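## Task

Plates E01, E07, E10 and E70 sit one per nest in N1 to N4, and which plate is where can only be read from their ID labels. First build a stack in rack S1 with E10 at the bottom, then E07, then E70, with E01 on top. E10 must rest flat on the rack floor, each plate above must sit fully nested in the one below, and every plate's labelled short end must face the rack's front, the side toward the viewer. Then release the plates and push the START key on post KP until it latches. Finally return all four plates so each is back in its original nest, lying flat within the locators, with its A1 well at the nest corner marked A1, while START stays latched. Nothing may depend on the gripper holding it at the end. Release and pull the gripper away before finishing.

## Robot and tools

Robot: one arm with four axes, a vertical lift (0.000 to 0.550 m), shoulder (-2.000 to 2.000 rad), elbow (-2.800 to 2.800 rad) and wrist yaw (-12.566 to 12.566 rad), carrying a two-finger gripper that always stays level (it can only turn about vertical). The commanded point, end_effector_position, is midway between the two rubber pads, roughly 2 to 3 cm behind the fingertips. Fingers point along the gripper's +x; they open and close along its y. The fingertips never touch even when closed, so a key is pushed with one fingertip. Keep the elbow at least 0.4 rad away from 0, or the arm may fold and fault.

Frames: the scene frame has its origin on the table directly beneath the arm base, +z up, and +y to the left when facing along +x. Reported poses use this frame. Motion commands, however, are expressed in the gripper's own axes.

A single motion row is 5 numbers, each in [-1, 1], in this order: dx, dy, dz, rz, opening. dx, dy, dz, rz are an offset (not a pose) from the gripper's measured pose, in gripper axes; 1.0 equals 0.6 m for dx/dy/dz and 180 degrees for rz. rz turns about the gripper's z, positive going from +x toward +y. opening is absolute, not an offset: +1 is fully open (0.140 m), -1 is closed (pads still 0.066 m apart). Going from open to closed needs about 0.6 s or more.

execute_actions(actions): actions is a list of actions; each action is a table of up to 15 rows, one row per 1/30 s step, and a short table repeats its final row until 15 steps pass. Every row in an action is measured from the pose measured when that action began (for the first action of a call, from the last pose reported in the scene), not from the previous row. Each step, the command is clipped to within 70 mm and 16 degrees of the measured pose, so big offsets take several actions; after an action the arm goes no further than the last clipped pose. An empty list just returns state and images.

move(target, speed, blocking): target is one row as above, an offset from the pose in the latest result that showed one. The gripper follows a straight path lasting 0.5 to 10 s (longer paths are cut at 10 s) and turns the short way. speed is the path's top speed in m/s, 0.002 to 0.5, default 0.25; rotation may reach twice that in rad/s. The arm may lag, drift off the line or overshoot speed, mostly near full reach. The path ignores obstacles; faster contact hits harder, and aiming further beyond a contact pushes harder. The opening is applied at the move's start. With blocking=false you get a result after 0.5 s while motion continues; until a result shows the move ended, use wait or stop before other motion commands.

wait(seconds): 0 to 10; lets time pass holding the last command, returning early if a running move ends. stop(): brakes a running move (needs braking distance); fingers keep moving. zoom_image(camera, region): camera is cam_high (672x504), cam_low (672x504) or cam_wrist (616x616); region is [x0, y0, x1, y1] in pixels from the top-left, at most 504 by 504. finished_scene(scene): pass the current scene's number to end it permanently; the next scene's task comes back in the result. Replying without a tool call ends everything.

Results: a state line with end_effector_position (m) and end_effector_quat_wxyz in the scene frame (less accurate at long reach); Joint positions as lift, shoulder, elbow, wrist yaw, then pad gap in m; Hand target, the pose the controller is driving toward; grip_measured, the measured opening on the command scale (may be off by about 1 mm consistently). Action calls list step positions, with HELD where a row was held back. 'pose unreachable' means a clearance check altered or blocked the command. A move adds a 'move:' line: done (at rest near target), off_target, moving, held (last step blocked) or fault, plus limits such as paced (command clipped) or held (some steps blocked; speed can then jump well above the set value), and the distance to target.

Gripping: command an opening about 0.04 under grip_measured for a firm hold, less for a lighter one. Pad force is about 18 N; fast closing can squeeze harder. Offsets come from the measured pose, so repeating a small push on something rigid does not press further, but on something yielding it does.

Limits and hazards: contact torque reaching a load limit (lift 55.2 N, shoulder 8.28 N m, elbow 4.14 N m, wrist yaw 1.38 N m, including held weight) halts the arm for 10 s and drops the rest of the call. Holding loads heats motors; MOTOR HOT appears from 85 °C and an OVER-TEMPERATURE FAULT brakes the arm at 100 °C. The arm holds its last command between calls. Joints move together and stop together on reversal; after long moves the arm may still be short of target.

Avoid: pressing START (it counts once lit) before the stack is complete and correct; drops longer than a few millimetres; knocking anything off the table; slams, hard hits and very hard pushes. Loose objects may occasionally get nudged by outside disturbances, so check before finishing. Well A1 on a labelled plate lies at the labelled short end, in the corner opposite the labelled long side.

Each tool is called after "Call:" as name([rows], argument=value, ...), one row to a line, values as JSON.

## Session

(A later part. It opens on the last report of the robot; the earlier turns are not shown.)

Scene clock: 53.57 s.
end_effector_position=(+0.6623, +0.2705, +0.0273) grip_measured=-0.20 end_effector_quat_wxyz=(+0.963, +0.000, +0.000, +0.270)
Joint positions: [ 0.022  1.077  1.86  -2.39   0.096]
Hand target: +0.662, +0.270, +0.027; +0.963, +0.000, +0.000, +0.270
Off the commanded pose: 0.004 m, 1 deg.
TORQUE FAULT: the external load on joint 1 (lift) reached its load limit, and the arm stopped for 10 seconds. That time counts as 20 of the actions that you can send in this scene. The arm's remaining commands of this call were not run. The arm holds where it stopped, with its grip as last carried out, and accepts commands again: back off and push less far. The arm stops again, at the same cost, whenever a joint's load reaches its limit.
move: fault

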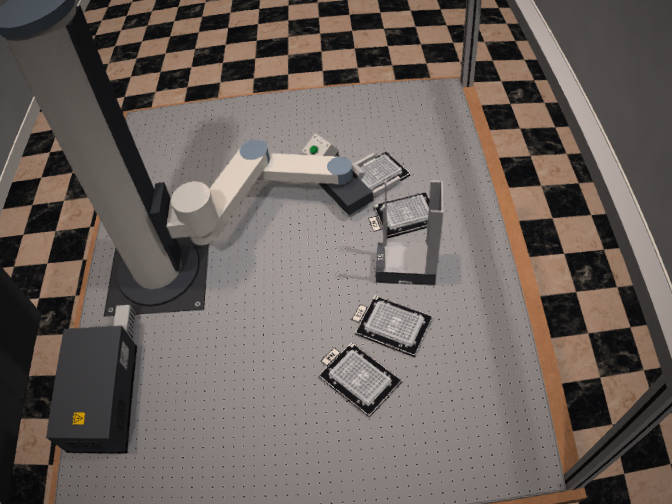

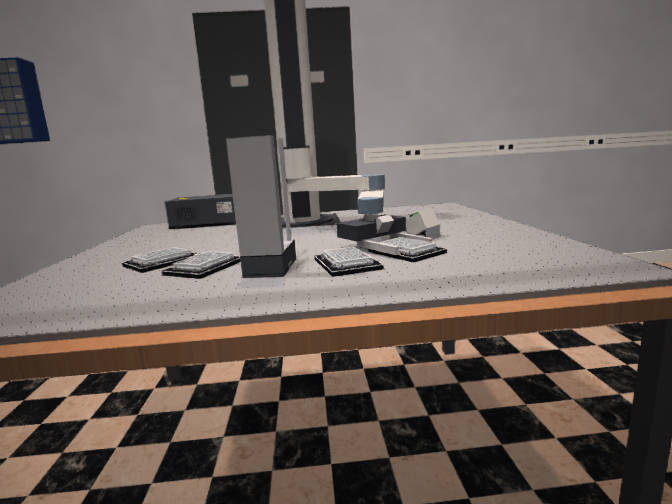

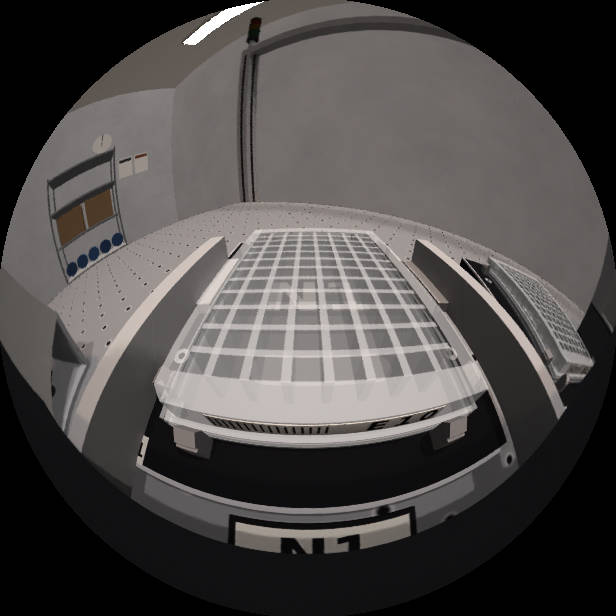

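Call:
move(target=[0,0,-0.32,0,-0.52], speed=0.2)

Call:
move(target=[0,0,-0.016,0,-0.52], speed=0.015)

Call:
move(target=[0,0,0,0,0.1])

Call:
move(target=[-0.27,0,0,0,0.1])

Call:
zoom_image(camera="cam_wrist", region=[240,180,400,290])

Call:
zoom_image(camera="cam_high", region=[370,220,450,290])

Call:
move(target=[-0.28,0.42,-0.05,0.296,-1])

Scene clock: 231.30 s.
end_effector_position=(+0.7149, -0.0782, +0.1190) grip_measured=-0.47 end_effector_quat_wxyz=(+0.997, +0.000, +0.000, -0.072)
Joint positions: [ 0.114  0.473  1.784 -2.4    0.085]
Hand target: +0.715, -0.078, +0.119; +0.997, +0.000, +0.000, -0.072
Off the commanded pose: 0.000 m, 0 deg.
move: done

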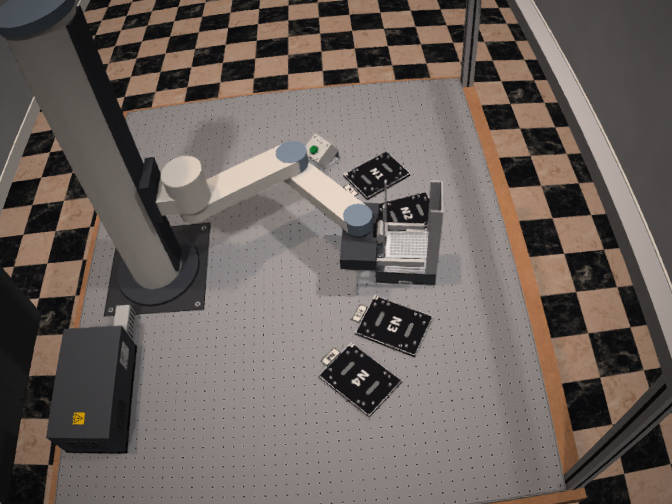

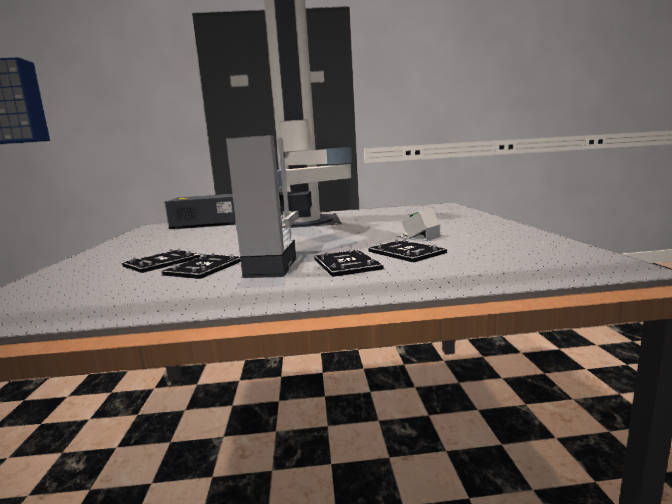

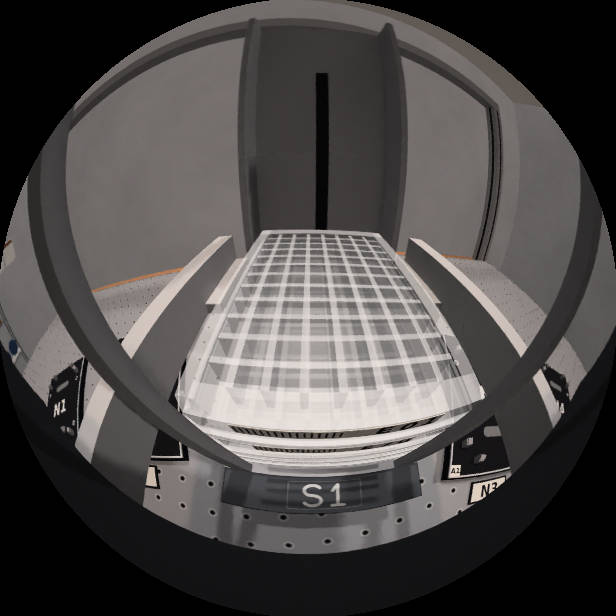

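Scene clock: 232.17 s.
end_effector_position=(+0.7149, -0.0782, +0.1099) grip_measured=-0.47 end_effector_quat_wxyz=(+0.997, +0.000, +0.000, -0.072)
Joint positions: [ 0.105  0.473  1.784 -2.401  0.086]
Hand target: +0.715, -0.078, +0.109; +0.997, +0.000, +0.000, -0.072
Off the commanded pose: 0.001 m, 0 deg.
move: done

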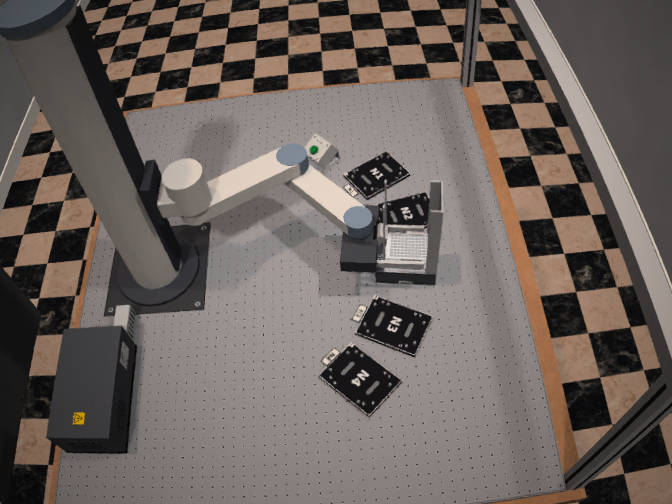

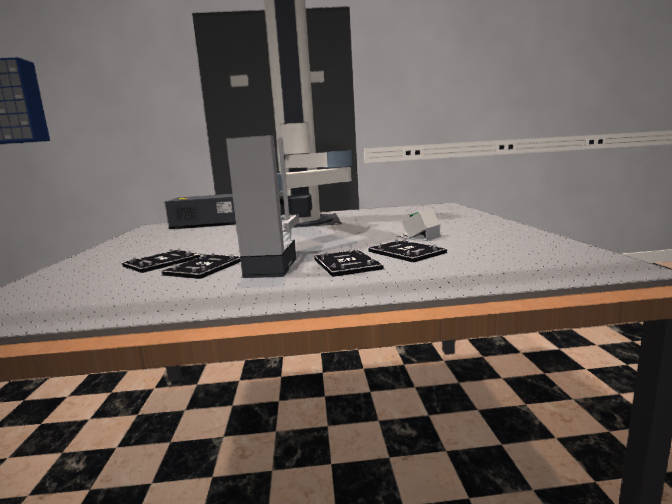

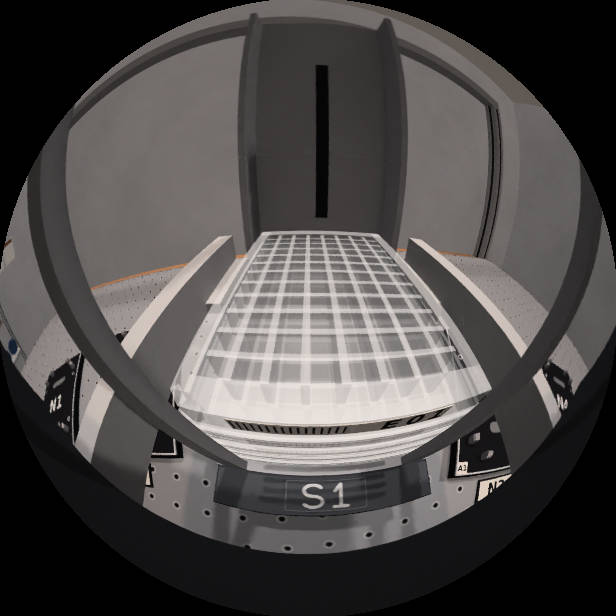

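Scene clock: 232.67 s.
end_effector_position=(+0.7149, -0.0781, +0.1099) grip_measured=+0.10 end_effector_quat_wxyz=(+0.997, +0.000, +0.000, -0.072)
Joint positions: [ 0.105  0.473  1.784 -2.401  0.107]
Hand target: +0.715, -0.078, +0.110; +0.997, +0.000, +0.000, -0.072
Off the commanded pose: 0.000 m, 0 deg.
move: done

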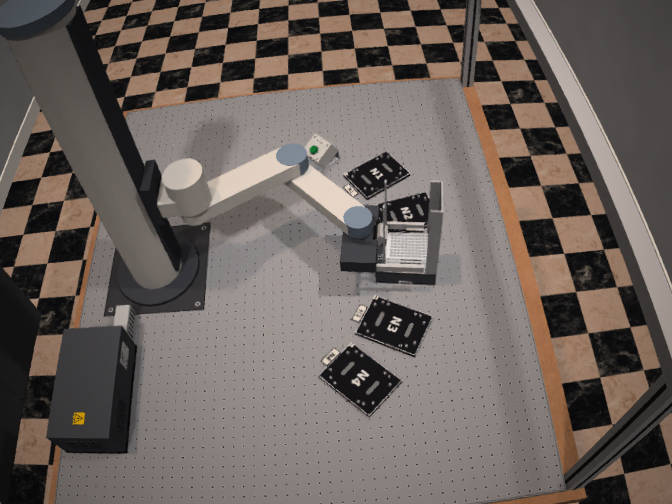

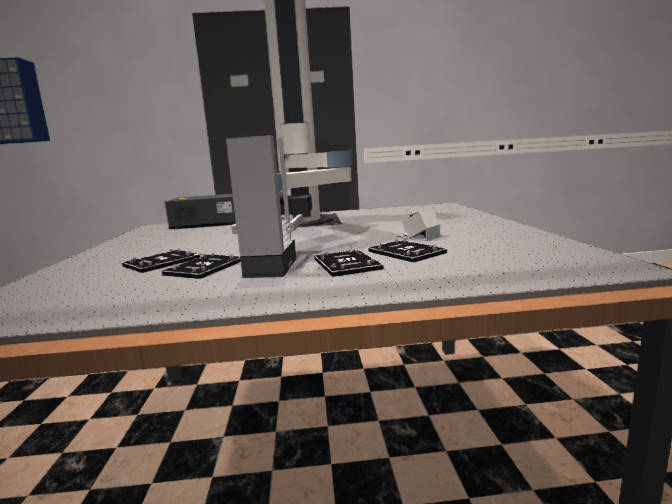

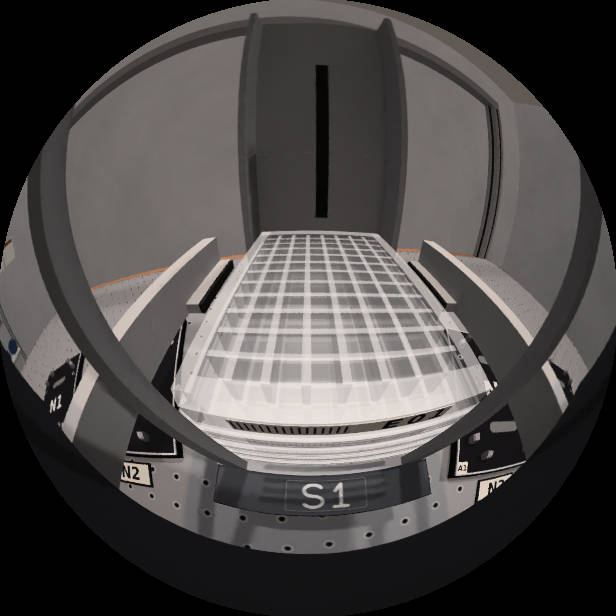

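Scene clock: 233.73 s.
end_effector_position=(+0.5545, -0.0549, +0.1099) grip_measured=+0.10 end_effector_quat_wxyz=(+0.997, +0.000, +0.000, -0.072)
Joint positions: [ 0.105  0.8    0.963 -1.907  0.107]
Hand target: +0.555, -0.055, +0.110; +0.997, +0.000, +0.000, -0.072
Off the commanded pose: 0.000 m, 0 deg.
move: done

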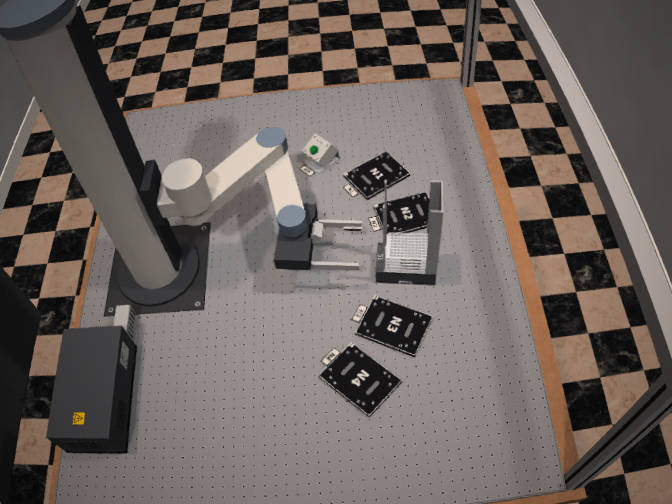

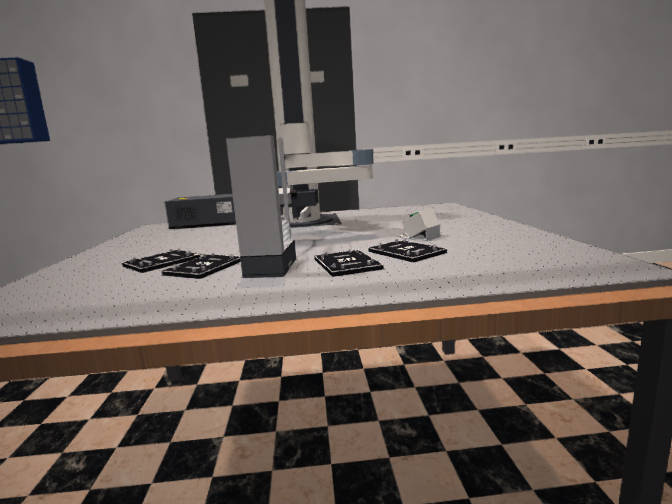

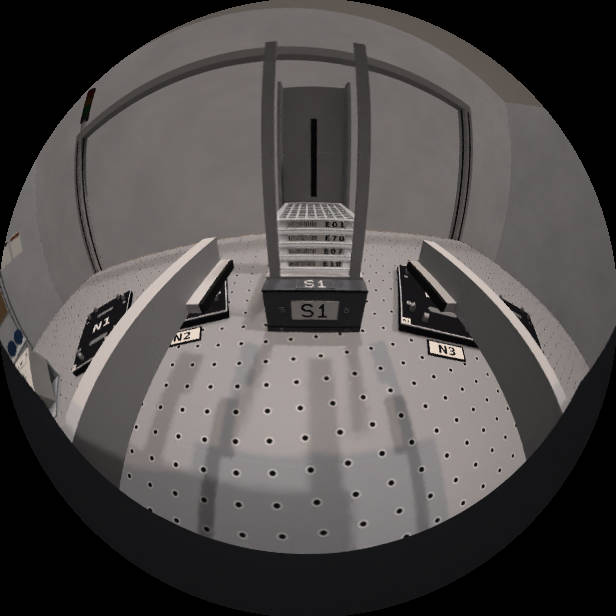

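Region (240, 180, 400, 290) of cam_wrist's 616x616 image, scaled by 3.150, with more detail than that image has; it fills the top 346 rows of this view, and the rest is white.

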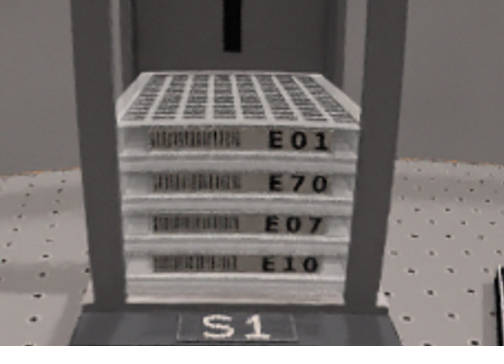

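Region (370, 220, 450, 290) of cam_high's 672x504 image, scaled by 6.300, with more detail than that image has; it fills the top 441 rows of this view, and the rest is white.

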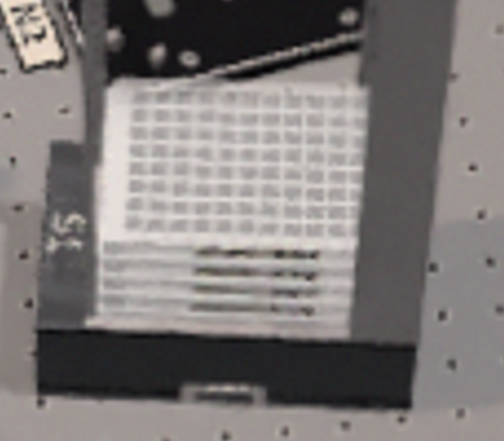

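Scene clock: 235.93 s.
end_effector_position=(+0.4245, +0.2189, +0.0799) grip_measured=-0.99 end_effector_quat_wxyz=(+0.924, +0.000, +0.000, +0.383)
Joint positions: [ 0.075  1.676  0.743 -1.633  0.066]
Hand target: +0.425, +0.219, +0.080; +0.924, +0.000, +0.000, +0.383
Off the commanded pose: 0.000 m, 0 deg.
move: done

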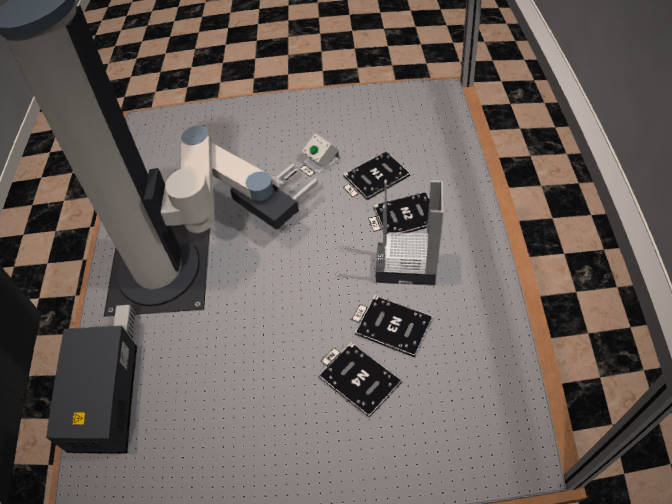

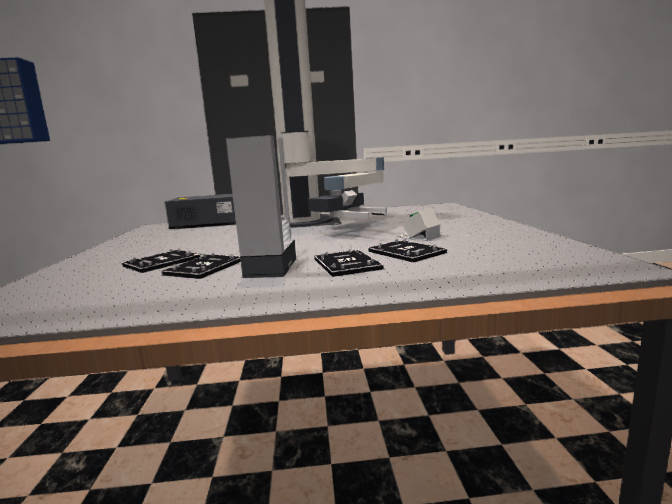

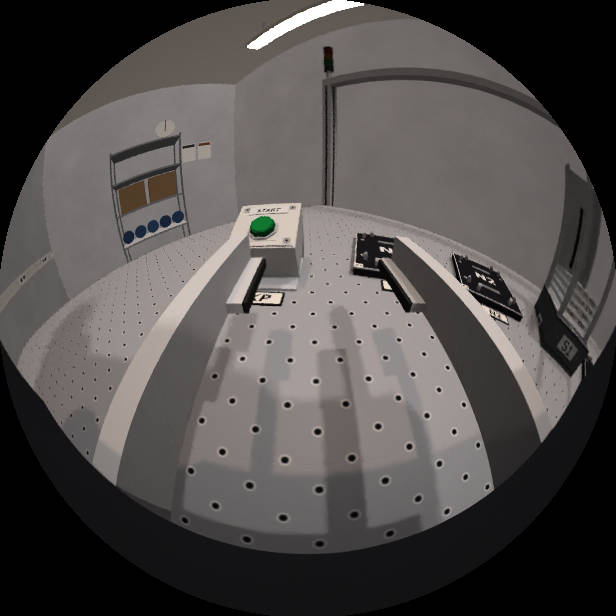

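Call:
move(target=[0.09,0,0.02,0,-1], speed=0.08)

Call:
zoom_image(camera="cam_high", region=[270,120,360,190])

Call:
zoom_image(camera="cam_low", region=[360,185,460,250])

Scene clock: 241.20 s.
end_effector_position=(+0.4626, +0.2572, +0.0919) grip_measured=-0.99 end_effector_quat_wxyz=(+0.924, +0.000, +0.000, +0.383)
Joint positions: [ 0.087  1.636  0.975 -1.824  0.066]
Hand target: +0.463, +0.257, +0.092; +0.924, +0.000, +0.000, +0.383
Off the commanded pose: 0.000 m, 0 deg.
move: done

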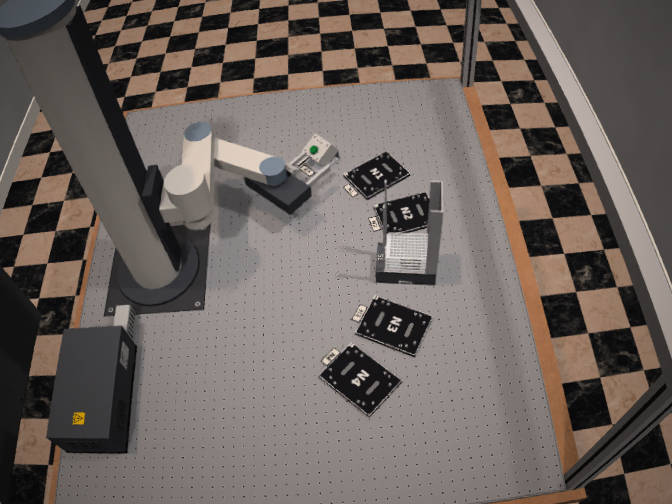

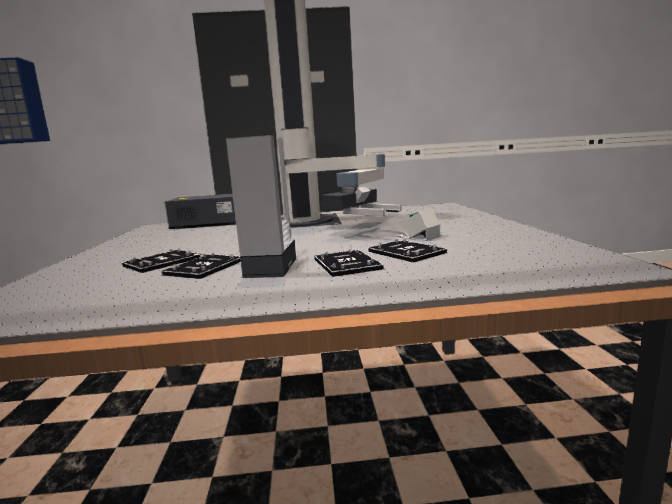

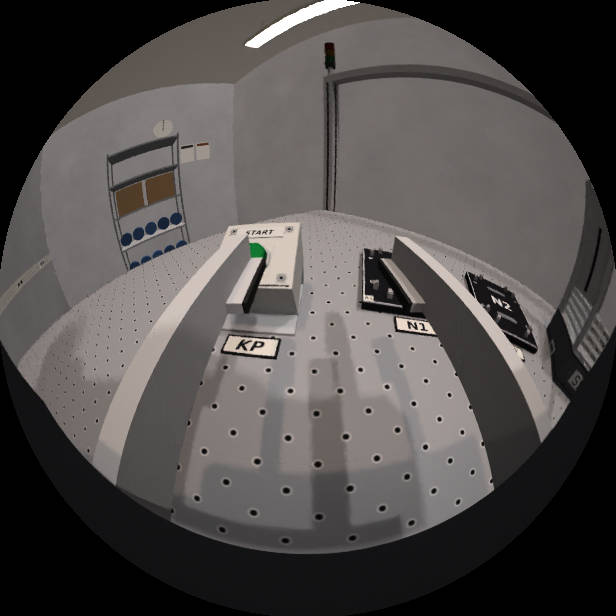

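Region (270, 120, 360, 190) of cam_high's 672x504 image, scaled by 5.600, with more detail than that image has.

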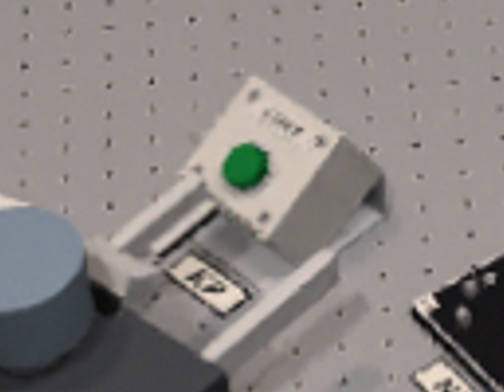

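Region (360, 185, 460, 250) of cam_low's 672x504 image, scaled by 5.040, with more detail than that image has; it fills the top 328 rows of this view, and the rest is white.

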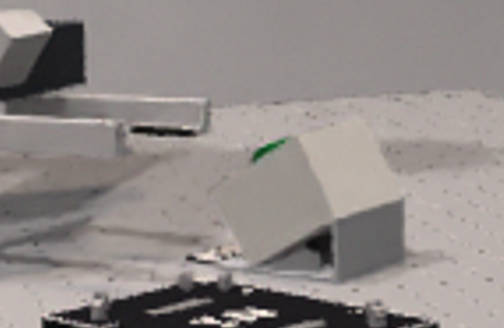

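Call:
move(target=[0.055,0.01,-0.008,0,-1], speed=0.05)

Call:
zoom_image(camera="cam_high", region=[270,120,360,190])

Call:
zoom_image(camera="cam_low", region=[360,185,460,250])

Scene clock: 248.63 s.
end_effector_position=(+0.4816, +0.2849, +0.0871) grip_measured=-0.99 end_effector_quat_wxyz=(+0.923, +0.000, +0.000, +0.384)
Joint positions: [ 0.082  1.617  1.122 -1.952  0.066]
Hand target: +0.482, +0.285, +0.087; +0.924, +0.000, +0.000, +0.383
Off the commanded pose: 0.000 m, 0 deg.
move: done

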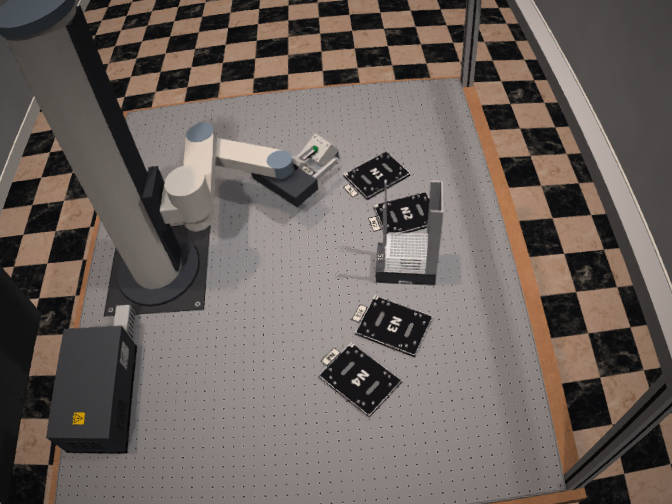

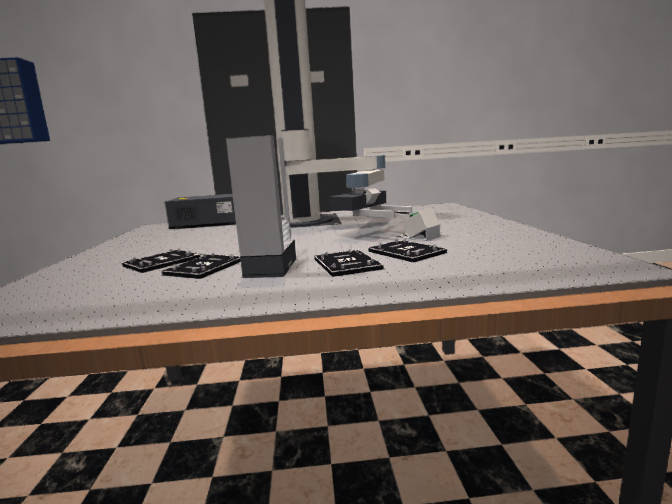

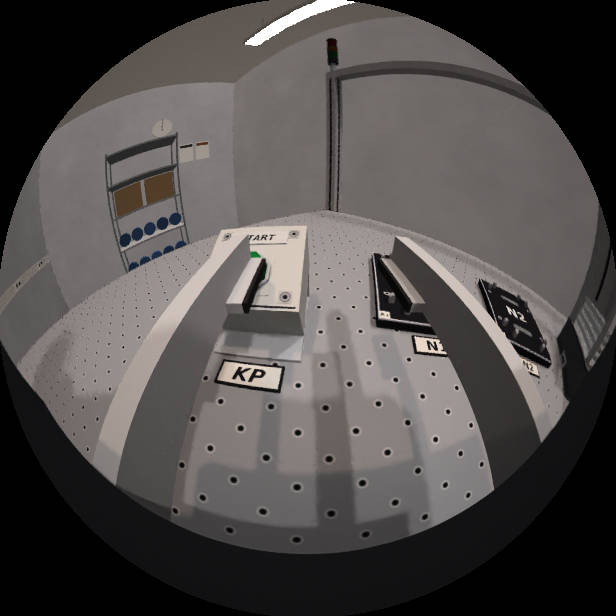

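Region (270, 120, 360, 190) of cam_high's 672x504 image, scaled by 5.600, with more detail than that image has.

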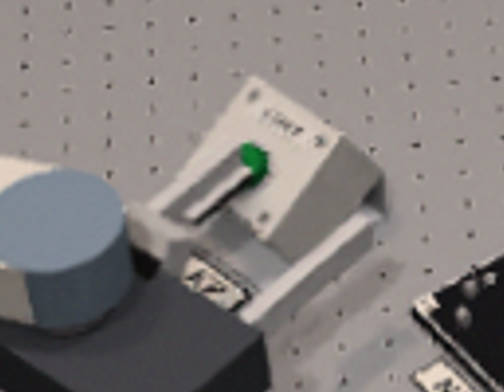

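Region (360, 185, 460, 250) of cam_low's 672x504 image, scaled by 5.040, with more detail than that image has; it fills the top 328 rows of this view, and the rest is white.

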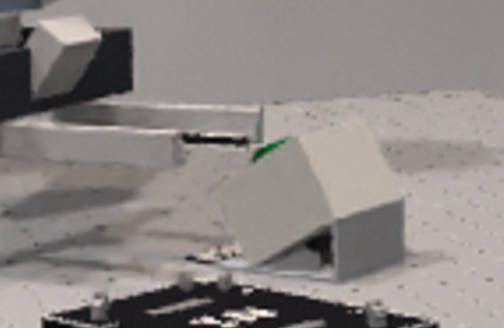

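Call:
move(target=[0.008,0,-0.01,0,-1], speed=0.01)

Call:
move(target=[0.003,0,-0.003,0,-1], speed=0.005)

Call:
zoom_image(camera="cam_high", region=[270,120,360,190])

Scene clock: 255.10 s.
end_effector_position=(+0.4847, +0.2880, +0.0812) grip_measured=-0.99 end_effector_quat_wxyz=(+0.923, +0.000, +0.000, +0.384)
Joint positions: [ 0.076  1.61   1.142 -1.965  0.066]
Hand target: +0.485, +0.288, +0.081; +0.923, +0.000, +0.000, +0.384
Off the commanded pose: 0.000 m, 0 deg.
move: done

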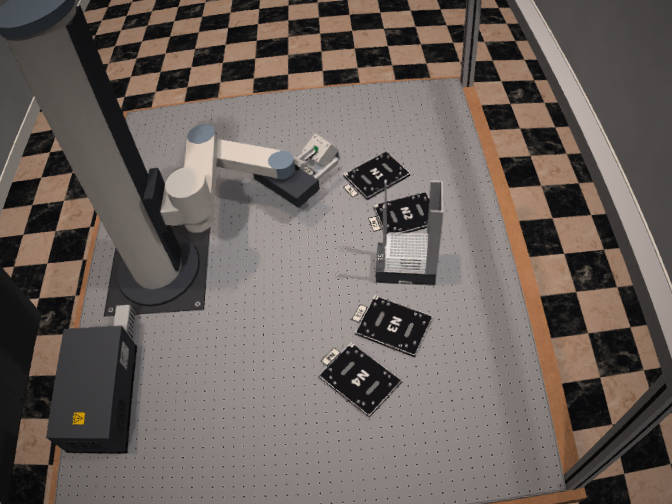

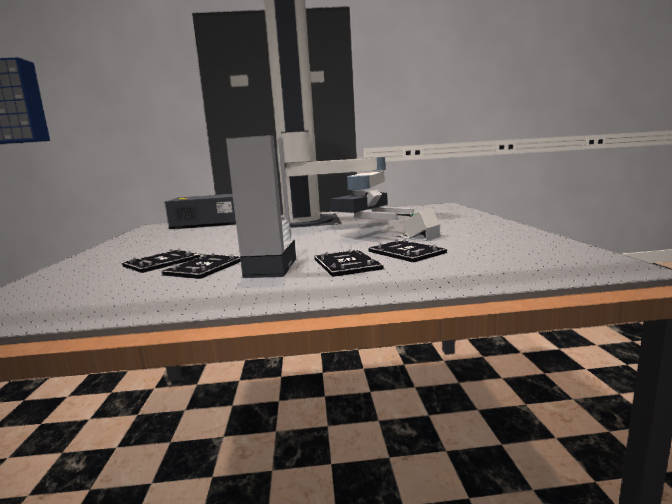

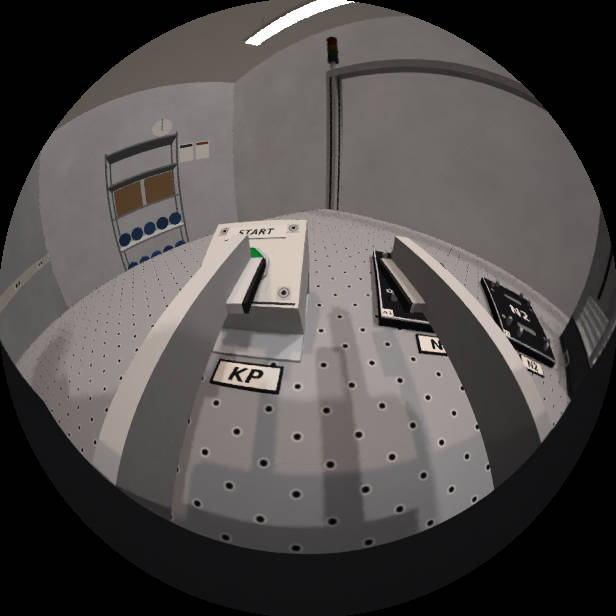

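Scene clock: 255.83 s.
end_effector_position=(+0.4857, +0.2889, +0.0796) grip_measured=-0.99 end_effector_quat_wxyz=(+0.923, +0.000, +0.000, +0.384)
Joint positions: [ 0.075  1.608  1.148 -1.968  0.066]
Hand target: +0.486, +0.289, +0.079; +0.923, +0.000, +0.000, +0.384
Off the commanded pose: 0.000 m, 0 deg.
move: done

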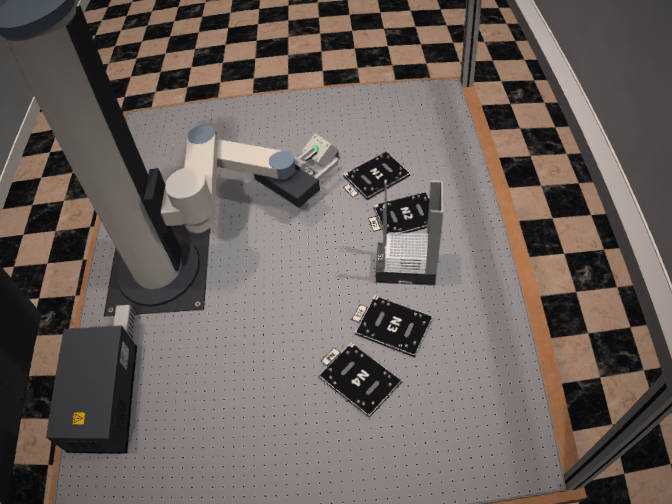

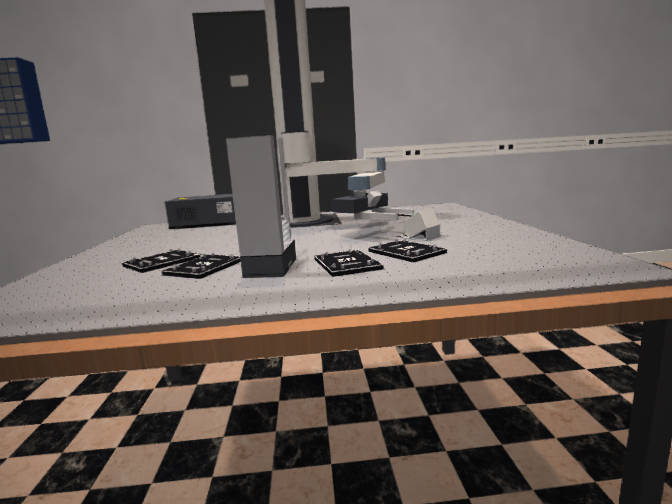

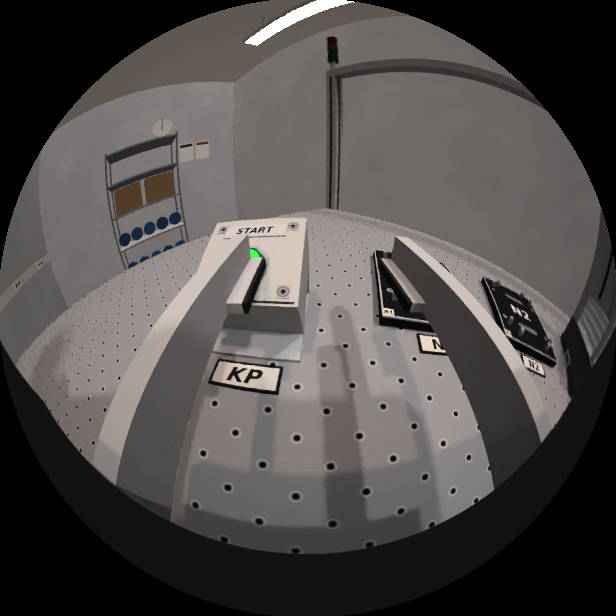

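Region (270, 120, 360, 190) of cam_high's 672x504 image, scaled by 5.600, with more detail than that image has.

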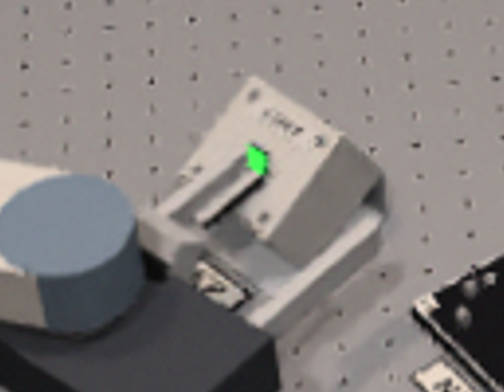

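Call:
move(target=[0.002,0,-0.002,0,-1], speed=0.005)

Call:
move(target=[-0.03,0,0.05,0,-1], speed=0.08)

Scene clock: 261.10 s.
end_effector_position=(+0.4863, +0.2894, +0.0785) grip_measured=-0.99 end_effector_quat_wxyz=(+0.923, +0.000, +0.000, +0.384)
Joint positions: [ 0.074  1.606  1.152 -1.969  0.066]
Hand target: +0.487, +0.290, +0.078; +0.923, +0.000, +0.000, +0.384
Off the commanded pose: 0.001 m, 0 deg.
move: done

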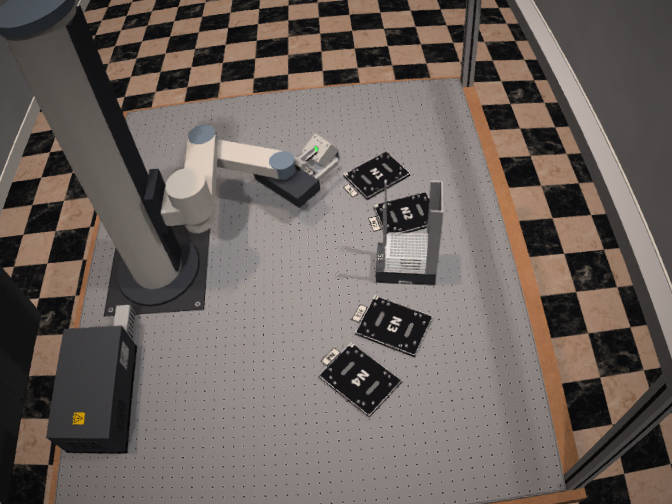

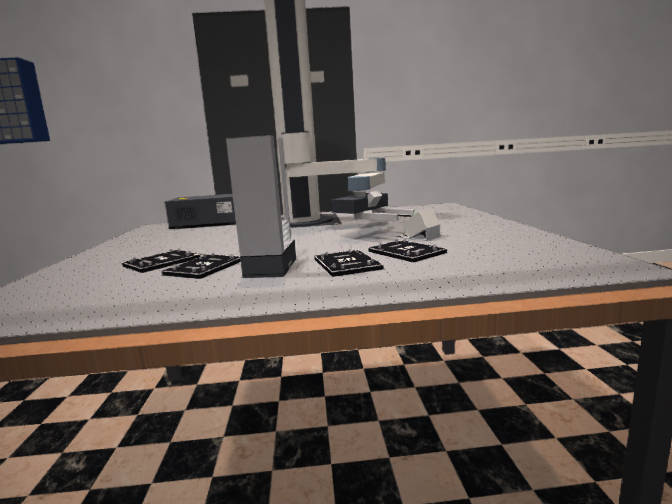

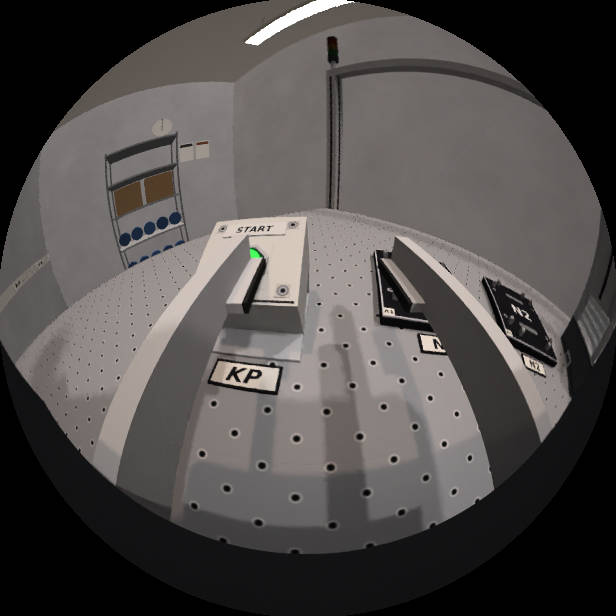

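Scene clock: 261.83 s.
end_effector_position=(+0.4736, +0.2765, +0.1085) grip_measured=-0.99 end_effector_quat_wxyz=(+0.923, +0.000, +0.000, +0.384)
Joint positions: [ 0.104  1.632  1.069 -1.913  0.066]
Hand target: +0.474, +0.277, +0.109; +0.923, +0.000, +0.000, +0.384
Off the commanded pose: 0.000 m, 0 deg.
move: done

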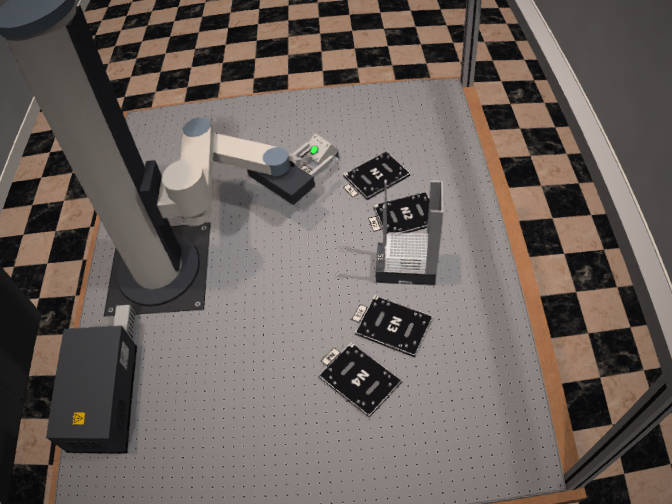

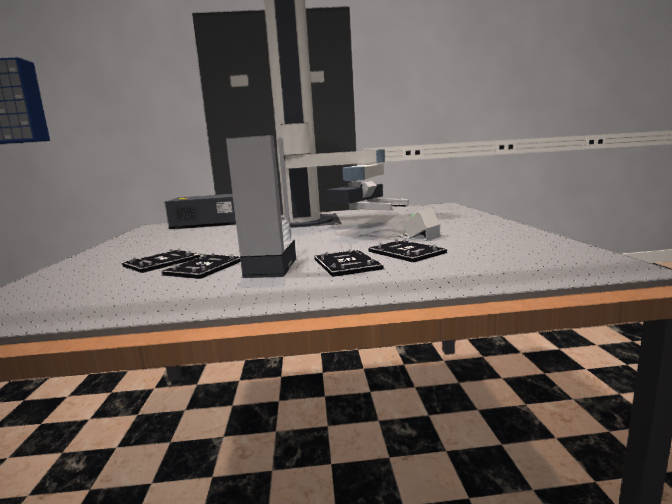

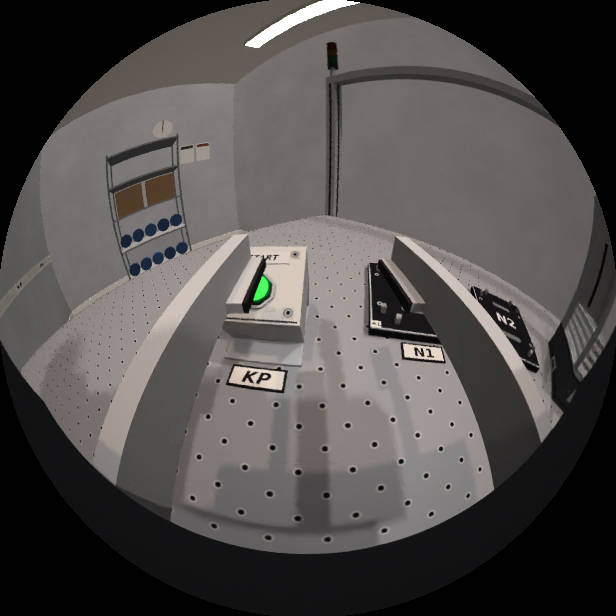

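Call:
execute_actions(actions=[])

Scene clock: 277.73 s.
end_effector_position=(+0.4736, +0.2765, +0.1085) grip_measured=-0.99 end_effector_quat_wxyz=(+0.923, +0.000, +0.000, +0.384)
Joint positions: [ 0.104  1.632  1.069 -1.913  0.066]
Hand target: +0.474, +0.277, +0.109; +0.923, +0.000, +0.000, +0.384
Off the commanded pose: 0.000 m, 0 deg.

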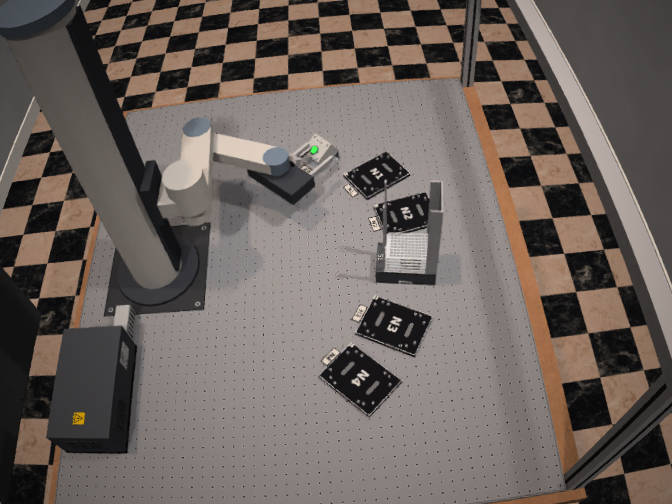

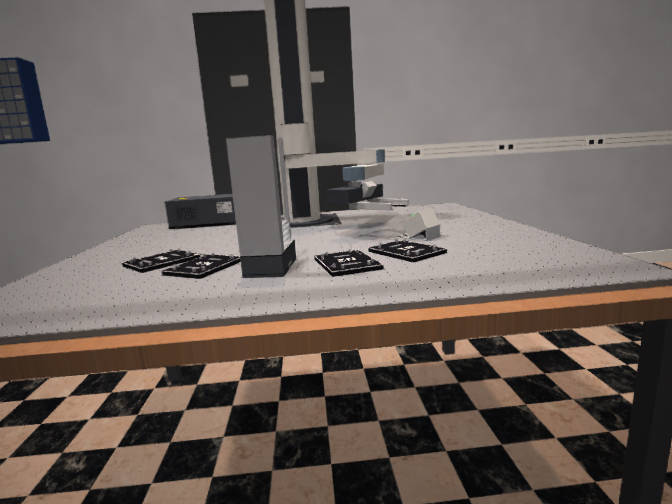

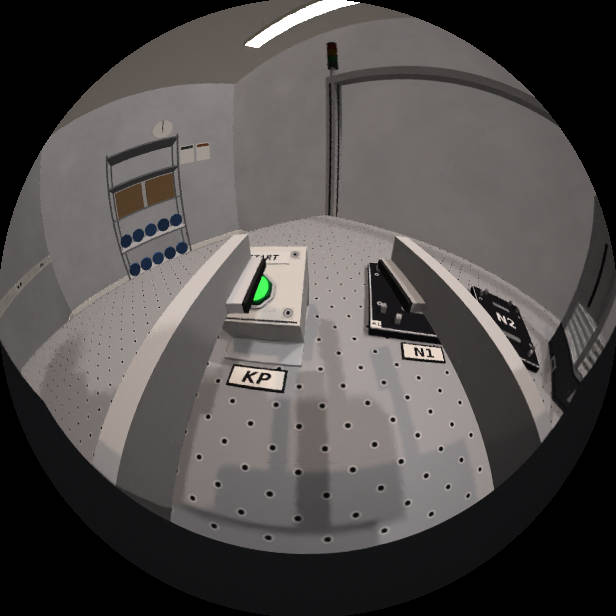

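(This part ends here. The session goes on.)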